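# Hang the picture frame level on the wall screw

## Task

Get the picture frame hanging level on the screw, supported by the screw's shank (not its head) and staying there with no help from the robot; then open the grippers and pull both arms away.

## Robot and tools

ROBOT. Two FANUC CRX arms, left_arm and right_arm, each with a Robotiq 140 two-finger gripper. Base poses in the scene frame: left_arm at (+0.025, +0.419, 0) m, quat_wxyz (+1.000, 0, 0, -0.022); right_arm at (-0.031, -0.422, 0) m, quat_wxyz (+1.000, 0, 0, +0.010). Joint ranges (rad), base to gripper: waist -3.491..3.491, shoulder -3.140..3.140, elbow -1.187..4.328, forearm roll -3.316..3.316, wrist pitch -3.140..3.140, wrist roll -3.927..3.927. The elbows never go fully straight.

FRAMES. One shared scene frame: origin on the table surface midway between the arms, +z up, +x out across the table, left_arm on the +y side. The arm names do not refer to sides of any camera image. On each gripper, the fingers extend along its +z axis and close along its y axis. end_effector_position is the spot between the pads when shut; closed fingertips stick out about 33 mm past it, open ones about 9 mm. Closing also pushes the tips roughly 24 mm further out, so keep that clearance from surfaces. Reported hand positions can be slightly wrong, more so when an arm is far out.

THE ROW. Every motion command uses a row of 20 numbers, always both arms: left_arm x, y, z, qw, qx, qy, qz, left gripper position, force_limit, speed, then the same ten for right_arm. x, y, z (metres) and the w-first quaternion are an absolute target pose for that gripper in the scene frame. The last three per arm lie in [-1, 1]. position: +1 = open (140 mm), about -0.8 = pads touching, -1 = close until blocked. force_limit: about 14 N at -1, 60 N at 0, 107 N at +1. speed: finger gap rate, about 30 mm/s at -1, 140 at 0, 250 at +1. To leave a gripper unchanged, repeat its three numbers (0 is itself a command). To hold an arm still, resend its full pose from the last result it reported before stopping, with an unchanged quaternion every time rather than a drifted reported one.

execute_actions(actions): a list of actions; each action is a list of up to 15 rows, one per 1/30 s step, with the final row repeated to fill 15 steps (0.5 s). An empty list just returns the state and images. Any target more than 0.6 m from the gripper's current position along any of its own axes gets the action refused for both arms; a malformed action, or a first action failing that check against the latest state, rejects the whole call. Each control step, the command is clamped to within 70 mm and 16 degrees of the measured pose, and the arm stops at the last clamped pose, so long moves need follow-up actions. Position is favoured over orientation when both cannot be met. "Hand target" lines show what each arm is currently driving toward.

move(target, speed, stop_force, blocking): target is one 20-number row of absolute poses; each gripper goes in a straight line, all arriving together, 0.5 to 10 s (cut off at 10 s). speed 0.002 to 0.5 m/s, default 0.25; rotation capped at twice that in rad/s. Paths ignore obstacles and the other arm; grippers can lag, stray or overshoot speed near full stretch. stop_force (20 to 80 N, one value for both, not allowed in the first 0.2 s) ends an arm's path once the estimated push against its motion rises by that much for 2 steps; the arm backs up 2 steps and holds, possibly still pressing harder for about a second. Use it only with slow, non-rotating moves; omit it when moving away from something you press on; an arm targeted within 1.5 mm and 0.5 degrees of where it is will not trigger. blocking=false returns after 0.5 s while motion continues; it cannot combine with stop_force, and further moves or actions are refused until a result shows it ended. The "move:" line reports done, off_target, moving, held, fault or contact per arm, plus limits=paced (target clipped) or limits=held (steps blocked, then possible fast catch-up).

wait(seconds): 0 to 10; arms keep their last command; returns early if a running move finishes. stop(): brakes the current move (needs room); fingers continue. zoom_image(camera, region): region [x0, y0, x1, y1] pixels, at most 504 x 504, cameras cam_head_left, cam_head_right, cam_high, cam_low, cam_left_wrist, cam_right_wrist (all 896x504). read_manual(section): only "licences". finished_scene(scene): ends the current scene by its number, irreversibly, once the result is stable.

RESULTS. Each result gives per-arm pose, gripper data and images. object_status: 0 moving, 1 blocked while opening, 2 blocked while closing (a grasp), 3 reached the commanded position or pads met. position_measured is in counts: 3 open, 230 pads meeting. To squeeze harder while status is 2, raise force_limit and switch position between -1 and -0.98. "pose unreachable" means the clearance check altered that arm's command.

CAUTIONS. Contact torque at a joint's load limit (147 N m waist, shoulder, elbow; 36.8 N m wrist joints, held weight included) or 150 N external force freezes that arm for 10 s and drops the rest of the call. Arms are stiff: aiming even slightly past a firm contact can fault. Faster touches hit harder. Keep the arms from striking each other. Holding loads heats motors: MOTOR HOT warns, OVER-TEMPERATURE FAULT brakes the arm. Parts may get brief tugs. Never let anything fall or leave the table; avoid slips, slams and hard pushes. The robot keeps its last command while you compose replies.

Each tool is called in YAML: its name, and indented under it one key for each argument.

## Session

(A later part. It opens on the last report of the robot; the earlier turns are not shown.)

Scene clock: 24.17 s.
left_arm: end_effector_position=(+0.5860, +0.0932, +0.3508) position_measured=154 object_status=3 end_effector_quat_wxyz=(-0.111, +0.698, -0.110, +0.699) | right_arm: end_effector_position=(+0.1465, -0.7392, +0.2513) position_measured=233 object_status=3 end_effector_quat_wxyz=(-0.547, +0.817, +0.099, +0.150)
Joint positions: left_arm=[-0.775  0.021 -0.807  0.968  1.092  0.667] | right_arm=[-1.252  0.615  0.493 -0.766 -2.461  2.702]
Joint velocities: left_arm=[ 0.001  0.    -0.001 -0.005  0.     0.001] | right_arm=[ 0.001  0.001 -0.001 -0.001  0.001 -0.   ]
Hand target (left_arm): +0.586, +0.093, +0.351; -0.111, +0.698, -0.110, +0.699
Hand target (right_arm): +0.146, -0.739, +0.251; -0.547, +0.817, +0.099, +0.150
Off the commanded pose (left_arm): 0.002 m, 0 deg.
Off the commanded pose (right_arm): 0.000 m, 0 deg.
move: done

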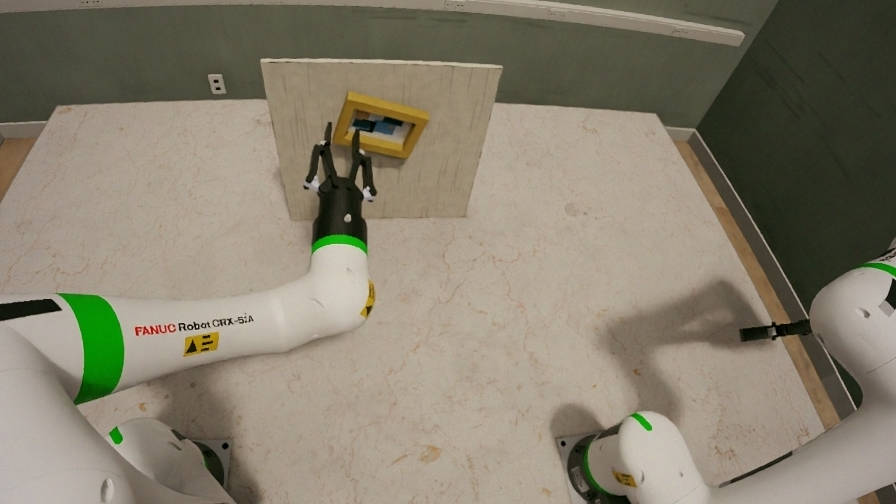

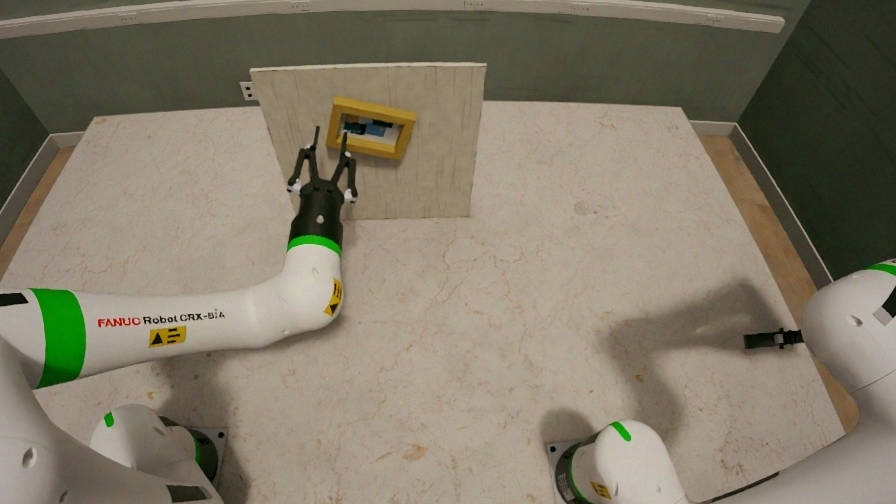

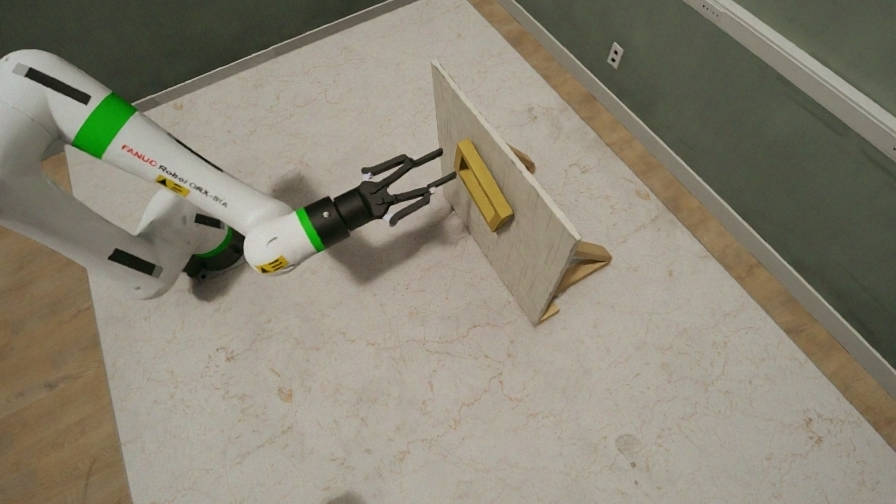

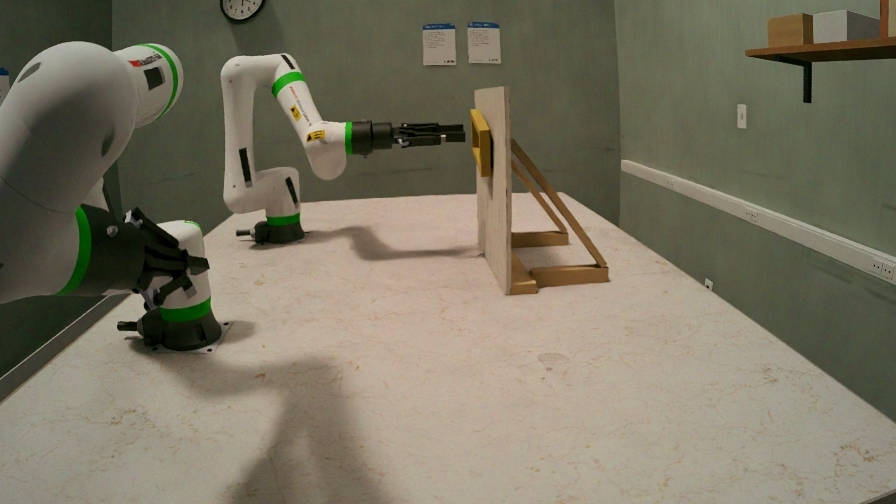

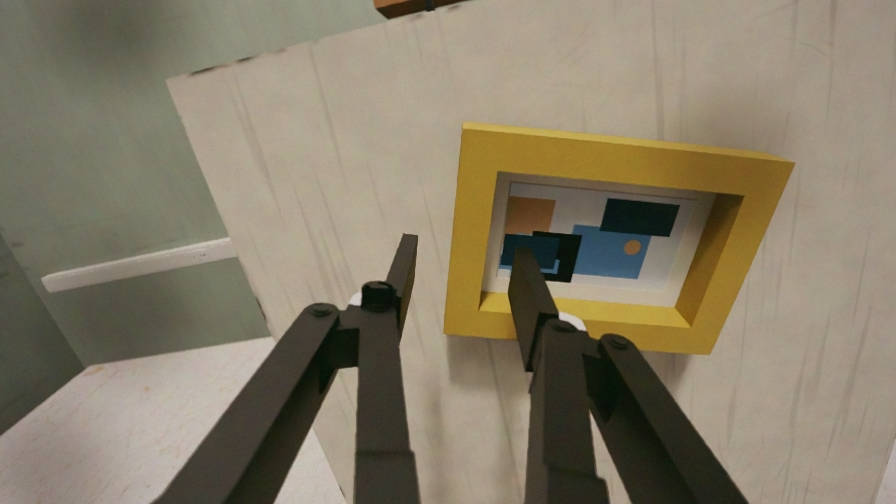

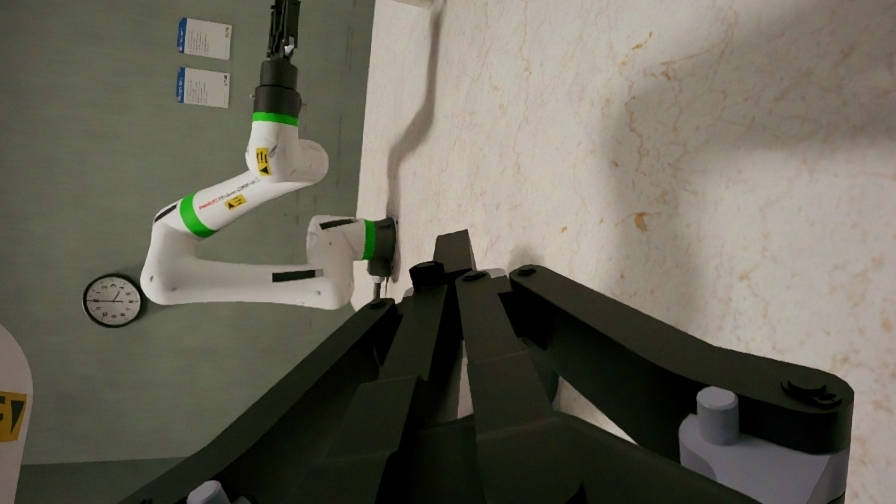

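move:
  target: [0.62,0.089,0.35,-0.11,0.699,-0.11,0.699,-0.2,0,0,0.1465,-0.7392,0.2513,-0.547,0.817,0.099,0.15,-1,0,0]
  speed: 0.02
  stop_force: 20

move:
  target: [0.62,0.089,0.35,-0.11,0.699,-0.11,0.699,-1,0,-1,0.1465,-0.7392,0.2513,-0.547,0.817,0.099,0.15,-1,0,0]
  speed: 0.01

move:
  target: [0.62,0.086,0.359,-0.11,0.699,-0.11,0.699,-1,0,-1,0.1465,-0.7392,0.2513,-0.547,0.817,0.099,0.15,-1,0,0]
  speed: 0.01
  stop_force: 25

move:
  target: [0.62,0.0995,0.3635,-0.11,0.699,-0.11,0.699,-1,0,-1,0.1465,-0.7392,0.2513,-0.547,0.817,0.099,0.15,-1,0,0]
  speed: 0.01
  stop_force: 25

Scene clock: 30.17 s.
left_arm: end_effector_position=(+0.6200, +0.0891, +0.3501) position_measured=154 object_status=3 end_effector_quat_wxyz=(-0.110, +0.698, -0.110, +0.699) | right_arm: end_effector_position=(+0.1465, -0.7392, +0.2513) position_measured=233 object_status=3 end_effector_quat_wxyz=(-0.547, +0.817, +0.099, +0.150)
Joint positions: left_arm=[-0.702  0.075 -0.743  0.902  1.044  0.692] | right_arm=[-1.252  0.615  0.493 -0.766 -2.461  2.702]
Joint velocities: left_arm=[ 0.001  0.     0.001 -0.001 -0.001  0.002] | right_arm=[ 0.002  0.002 -0.001  0.002 -0.    -0.   ]
Hand target (left_arm): +0.620, +0.089, +0.350; -0.110, +0.698, -0.110, +0.699
Hand target (right_arm): +0.146, -0.739, +0.251; -0.547, +0.817, +0.099, +0.150
Off the commanded pose (left_arm): 0.000 m, 0 deg.
Off the commanded pose (right_arm): 0.000 m, 0 deg.
move: done

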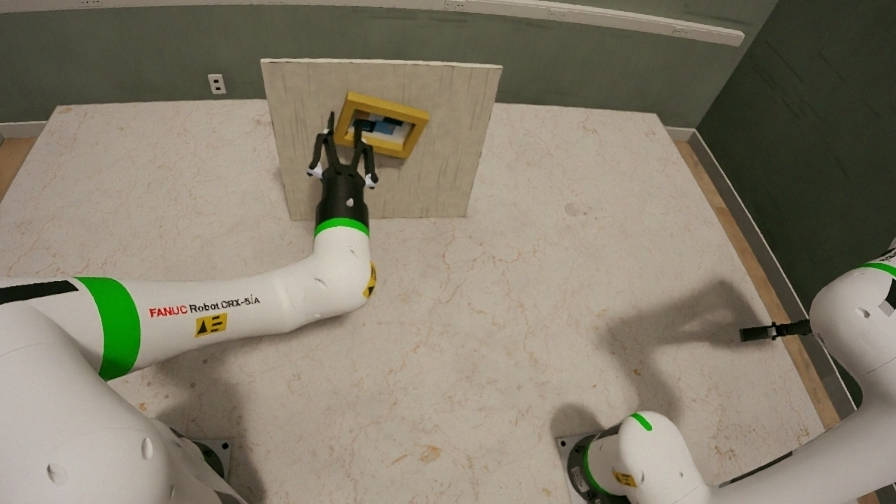

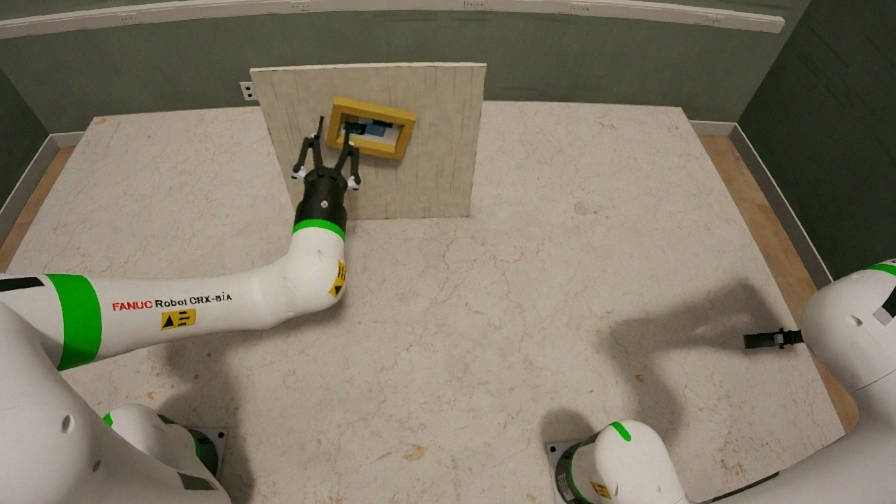

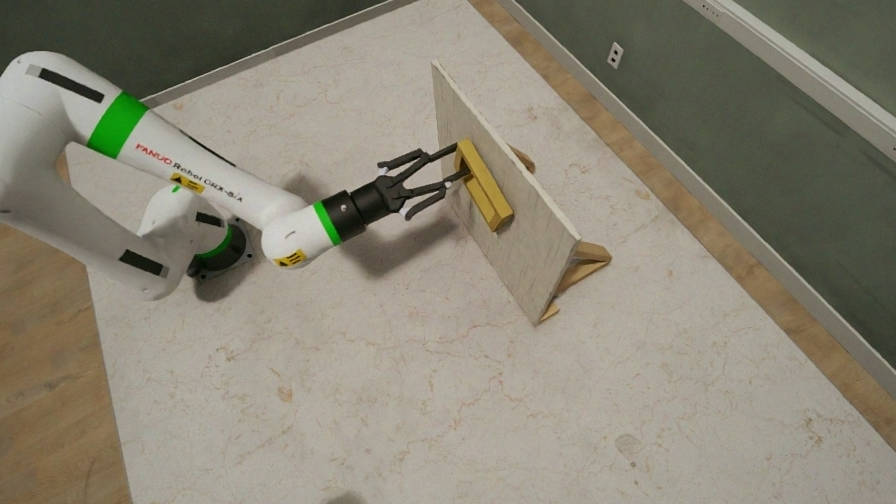

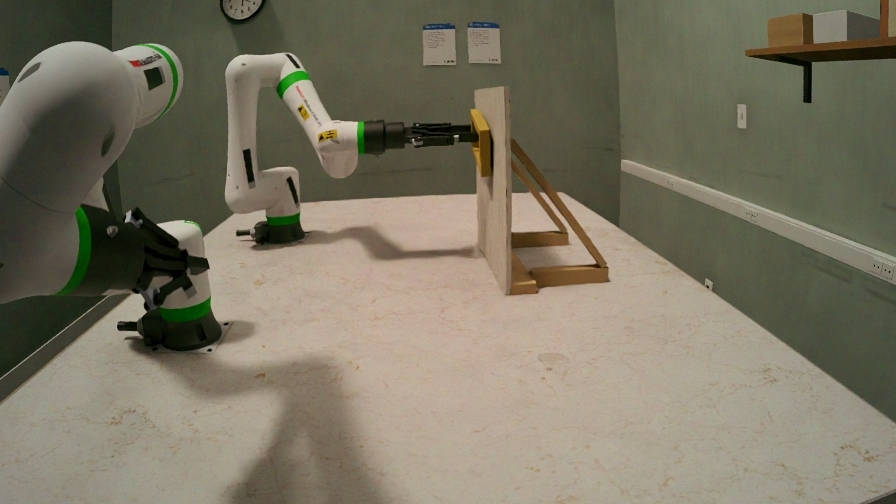

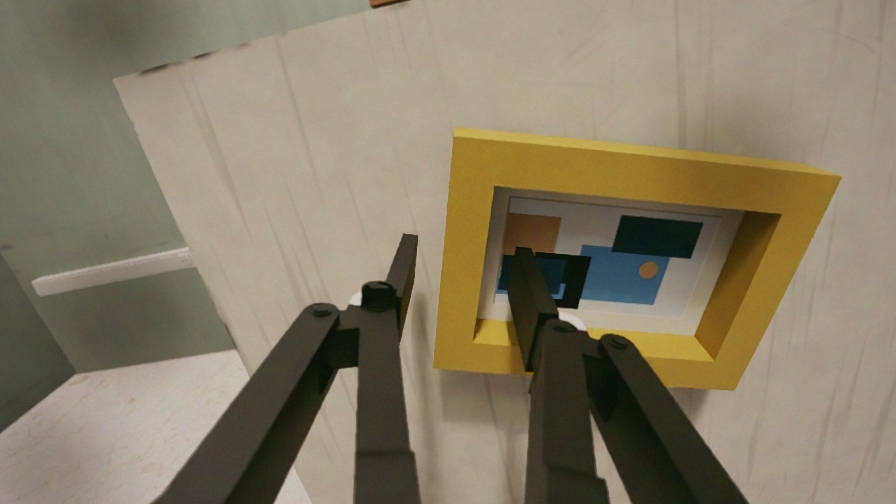

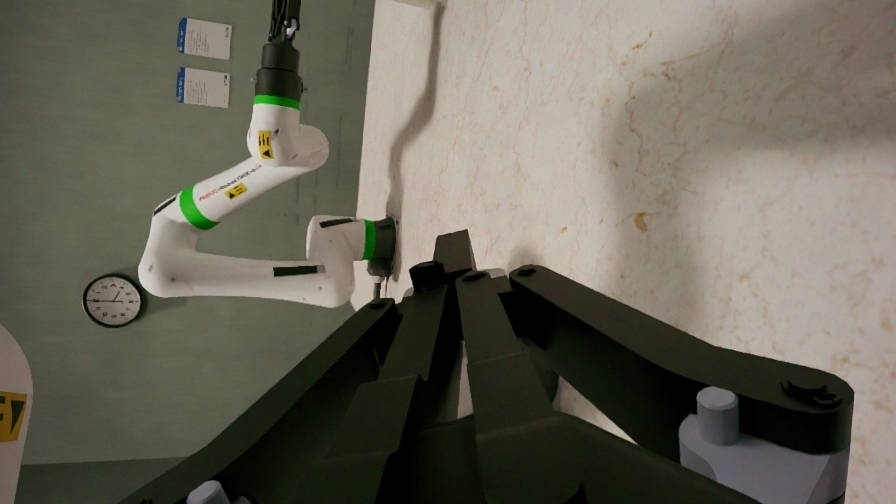

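Scene clock: 31.43 s.
left_arm: end_effector_position=(+0.6200, +0.0890, +0.3501) position_measured=204 object_status=2 end_effector_quat_wxyz=(-0.110, +0.698, -0.110, +0.699) | right_arm: end_effector_position=(+0.1465, -0.7392, +0.2513) position_measured=233 object_status=3 end_effector_quat_wxyz=(-0.547, +0.817, +0.099, +0.150)
Joint positions: left_arm=[-0.702  0.075 -0.742  0.902  1.044  0.692] | right_arm=[-1.252  0.615  0.493 -0.766 -2.461  2.702]
Joint velocities: left_arm=[-0.002 -0.     0.     0.    -0.001 -0.   ] | right_arm=[-0.001 -0.002  0.001 -0.    -0.     0.   ]
Hand target (left_arm): +0.620, +0.089, +0.350; -0.110, +0.699, -0.110, +0.699
Hand target (right_arm): +0.146, -0.739, +0.251; -0.547, +0.817, +0.099, +0.150
Off the commanded pose (left_arm): 0.000 m, 0 deg.
Off the commanded pose (right_arm): 0.000 m, 0 deg.
move: done

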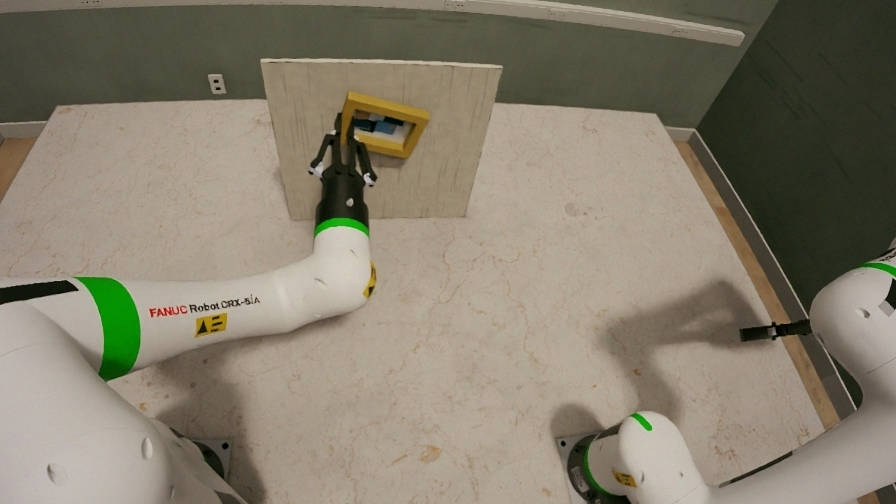

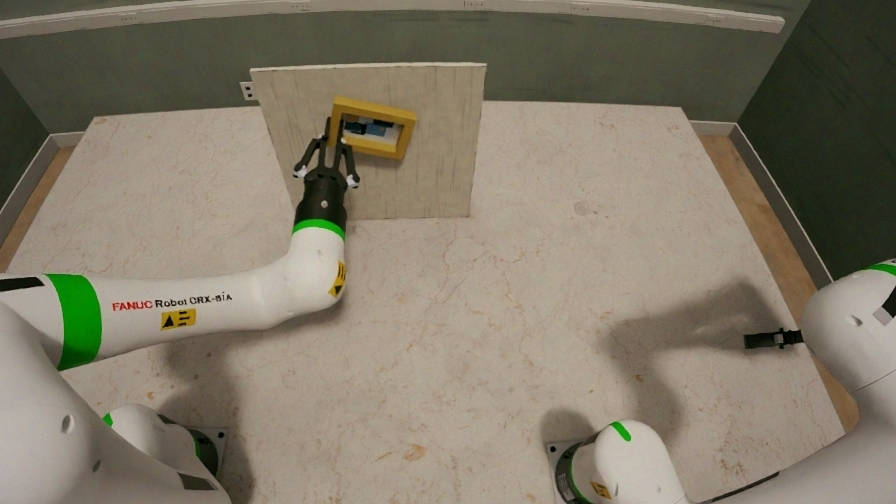

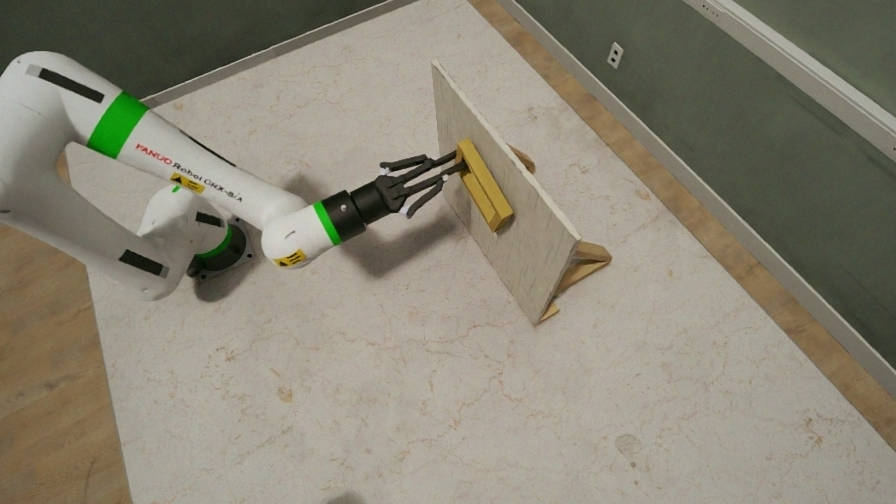

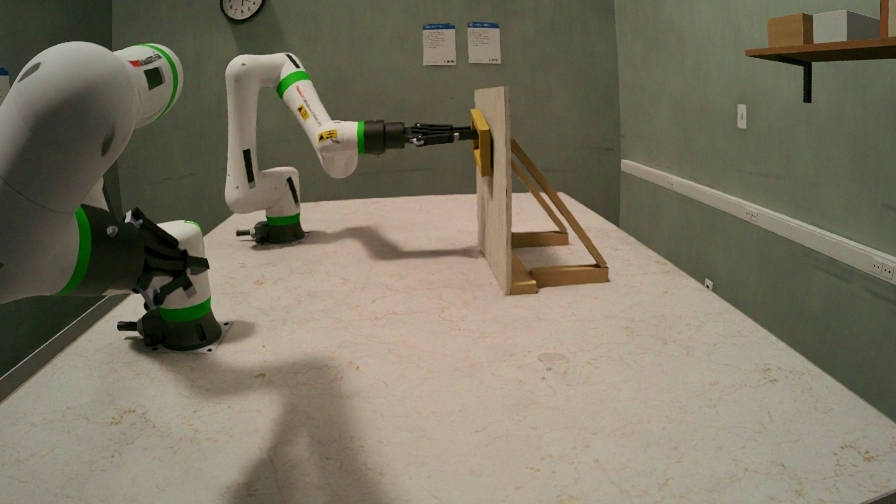

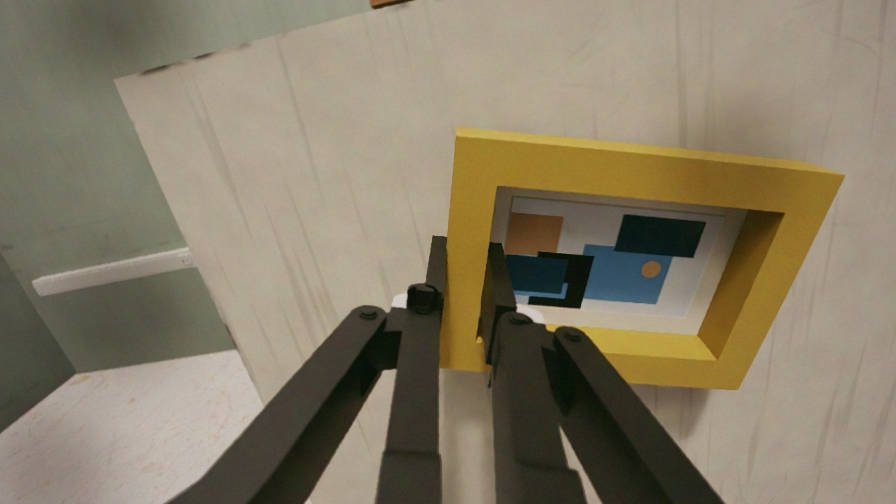

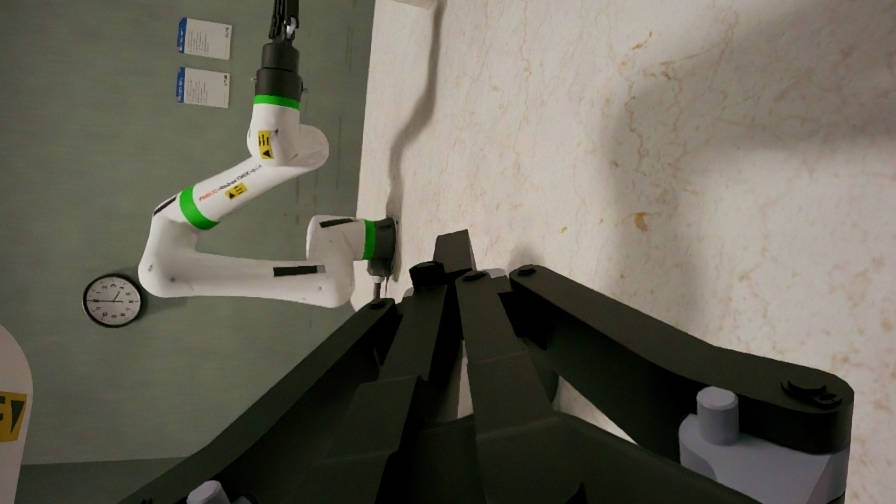

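Scene clock: 32.60 s.
left_arm: end_effector_position=(+0.6200, +0.0860, +0.3590) position_measured=204 object_status=2 end_effector_quat_wxyz=(-0.110, +0.699, -0.110, +0.698) | right_arm: end_effector_position=(+0.1465, -0.7392, +0.2513) position_measured=233 object_status=3 end_effector_quat_wxyz=(-0.547, +0.817, +0.099, +0.150)
Joint positions: left_arm=[-0.713  0.067 -0.73   0.922  1.037  0.668] | right_arm=[-1.252  0.615  0.493 -0.766 -2.461  2.702]
Joint velocities: left_arm=[ 0.    -0.     0.     0.001 -0.     0.003] | right_arm=[ 0.     0.001  0.    -0.001 -0.     0.   ]
Hand target (left_arm): +0.620, +0.086, +0.359; -0.110, +0.699, -0.110, +0.698
Hand target (right_arm): +0.146, -0.739, +0.251; -0.547, +0.817, +0.099, +0.150
Off the commanded pose (left_arm): 0.000 m, 0 deg.
Off the commanded pose (right_arm): 0.000 m, 0 deg.
move: done

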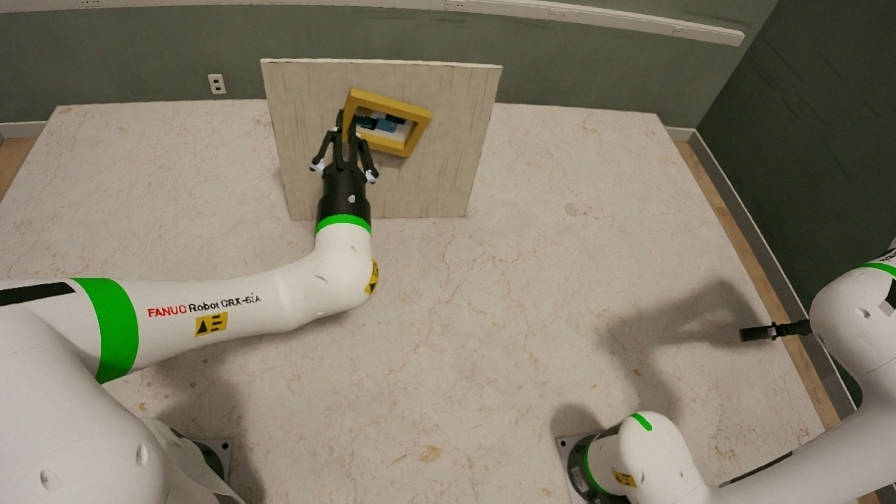

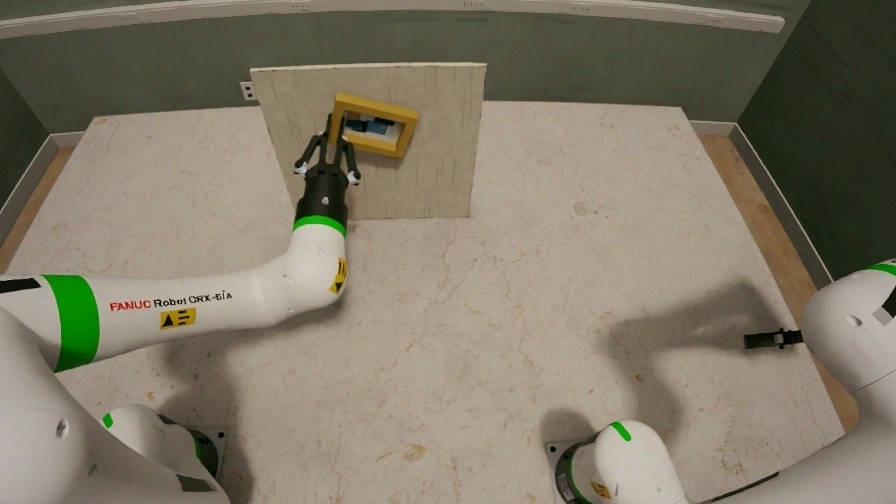

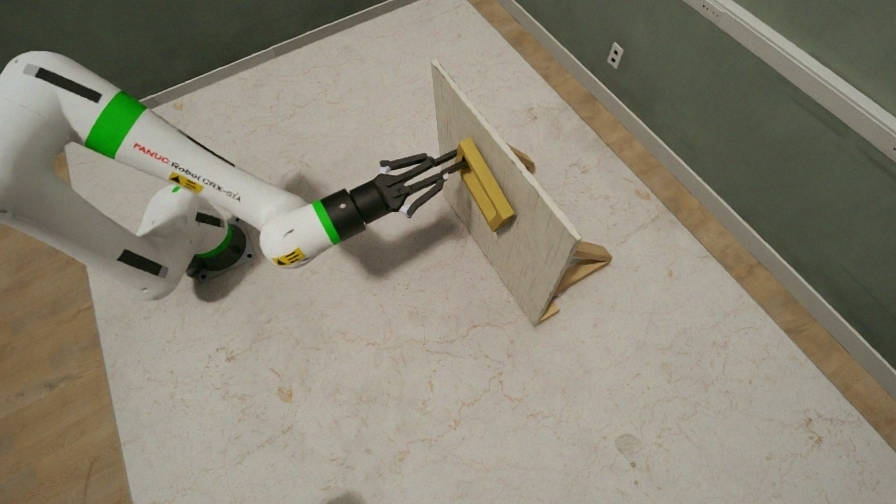

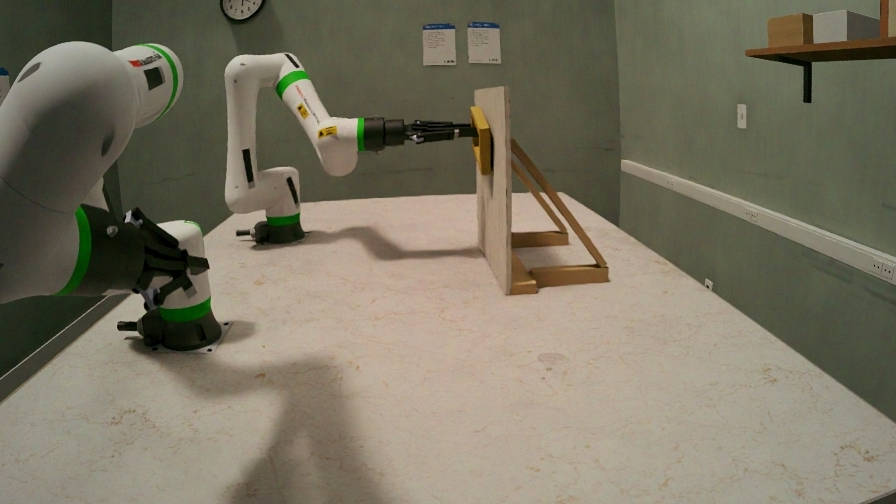

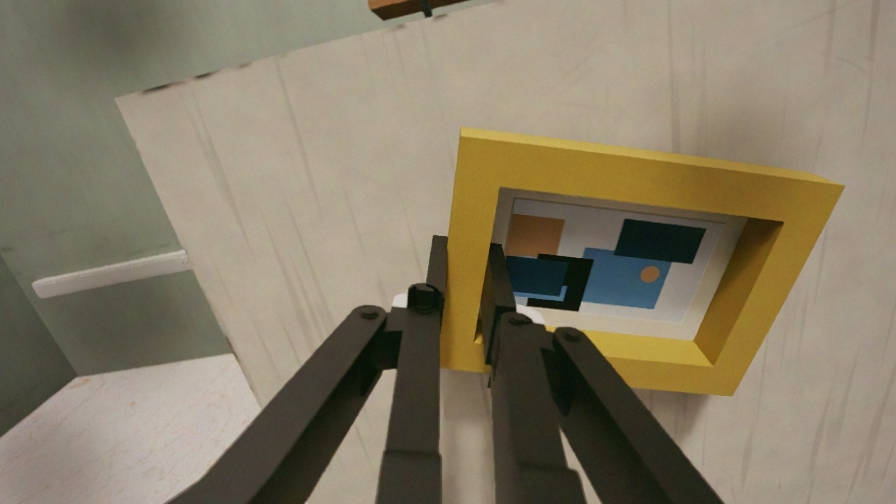

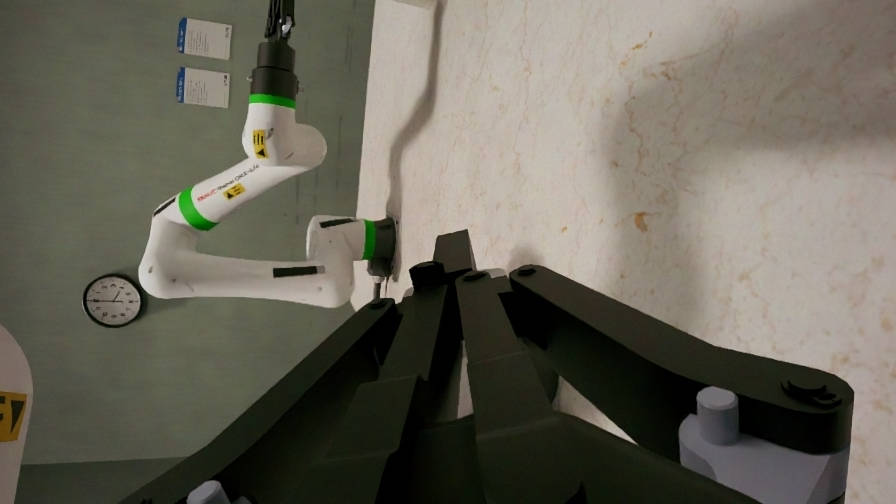

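Scene clock: 34.23 s.
left_arm: end_effector_position=(+0.6200, +0.0995, +0.3635) position_measured=204 object_status=2 end_effector_quat_wxyz=(-0.110, +0.698, -0.110, +0.699) | right_arm: end_effector_position=(+0.1465, -0.7392, +0.2513) position_measured=233 object_status=3 end_effector_quat_wxyz=(-0.547, +0.817, +0.099, +0.150)
Joint positions: left_arm=[-0.681  0.034 -0.749  0.898  1.011  0.671] | right_arm=[-1.252  0.615  0.493 -0.766 -2.461  2.702]
Joint velocities: left_arm=[ 0.001 -0.    -0.001 -0.    -0.    -0.001] | right_arm=[-0.     0.001 -0.    -0.002  0.    -0.   ]
Hand target (left_arm): +0.620, +0.100, +0.364; -0.110, +0.698, -0.110, +0.699
Hand target (right_arm): +0.146, -0.739, +0.251; -0.547, +0.817, +0.099, +0.150
Off the commanded pose (left_arm): 0.000 m, 0 deg.
Off the commanded pose (right_arm): 0.000 m, 0 deg.
move: done

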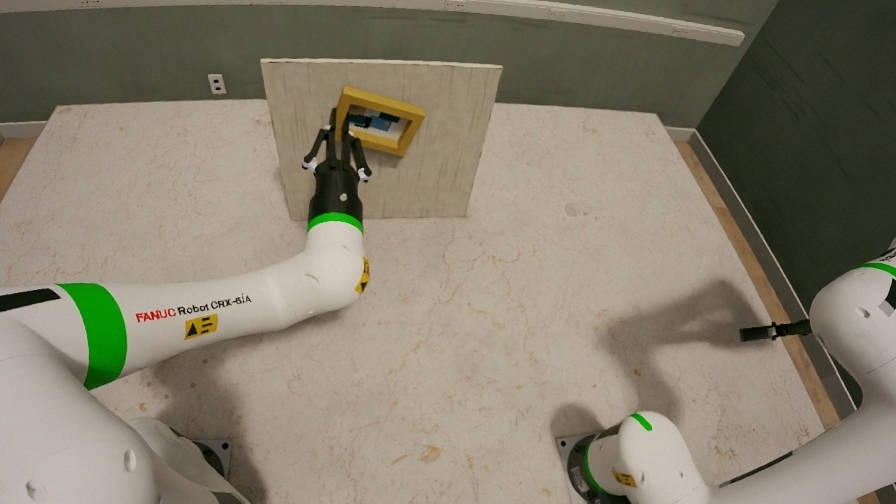

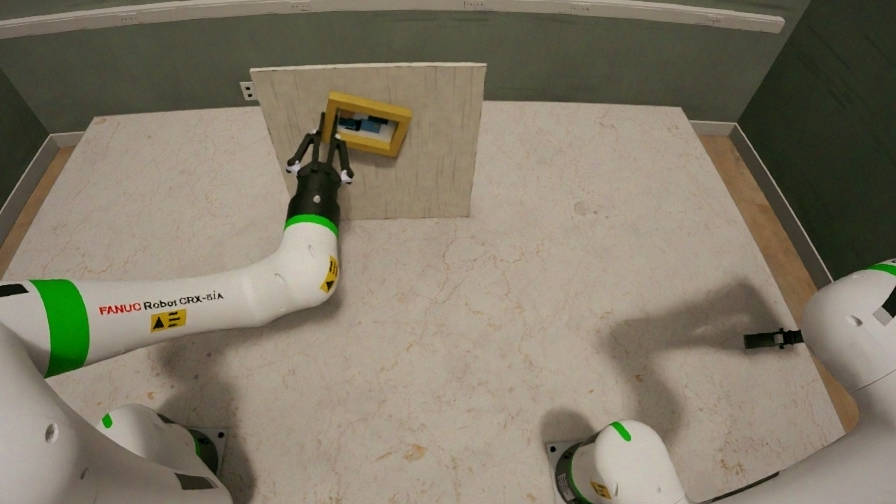

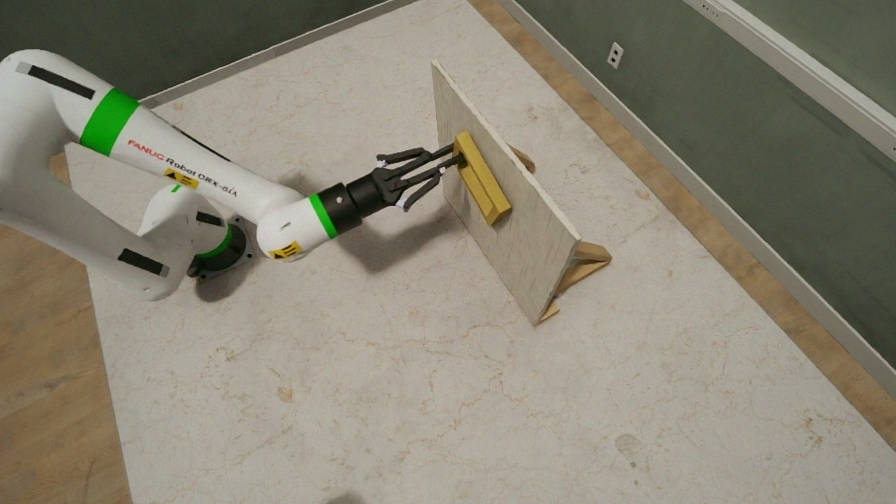

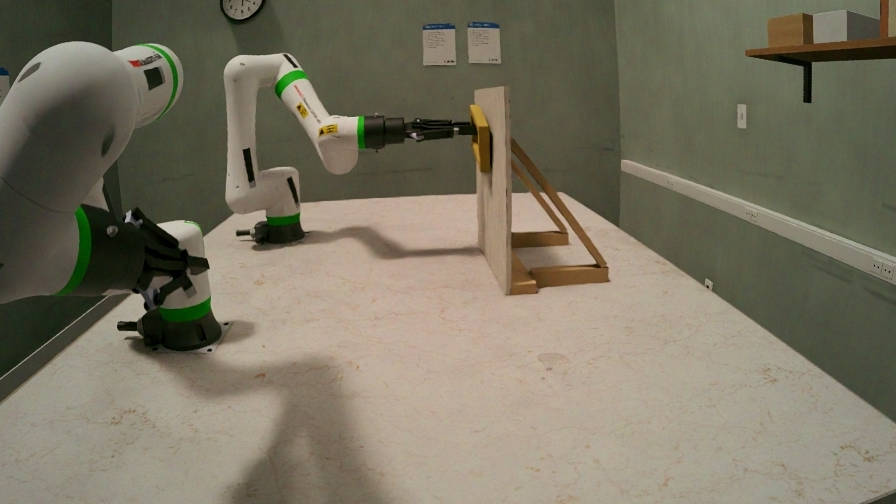

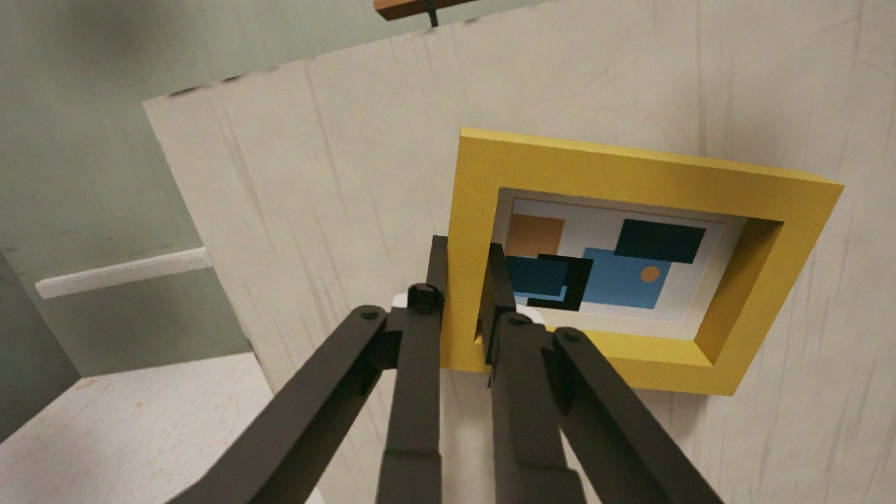

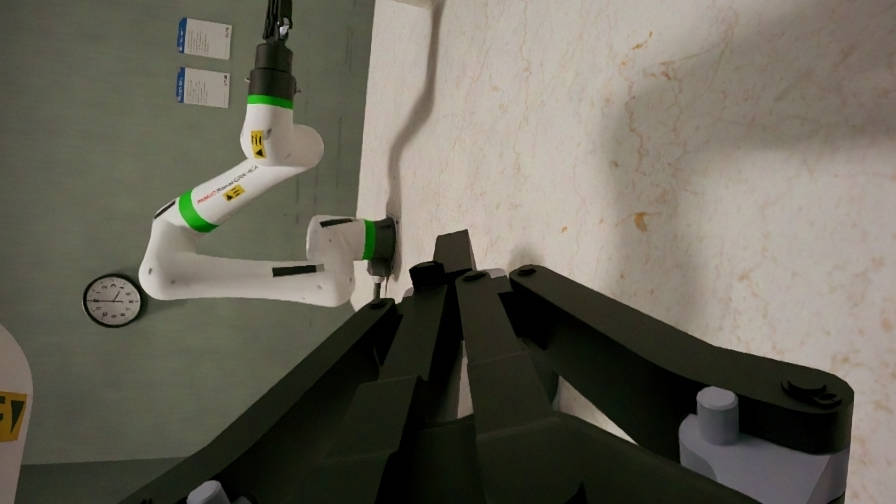

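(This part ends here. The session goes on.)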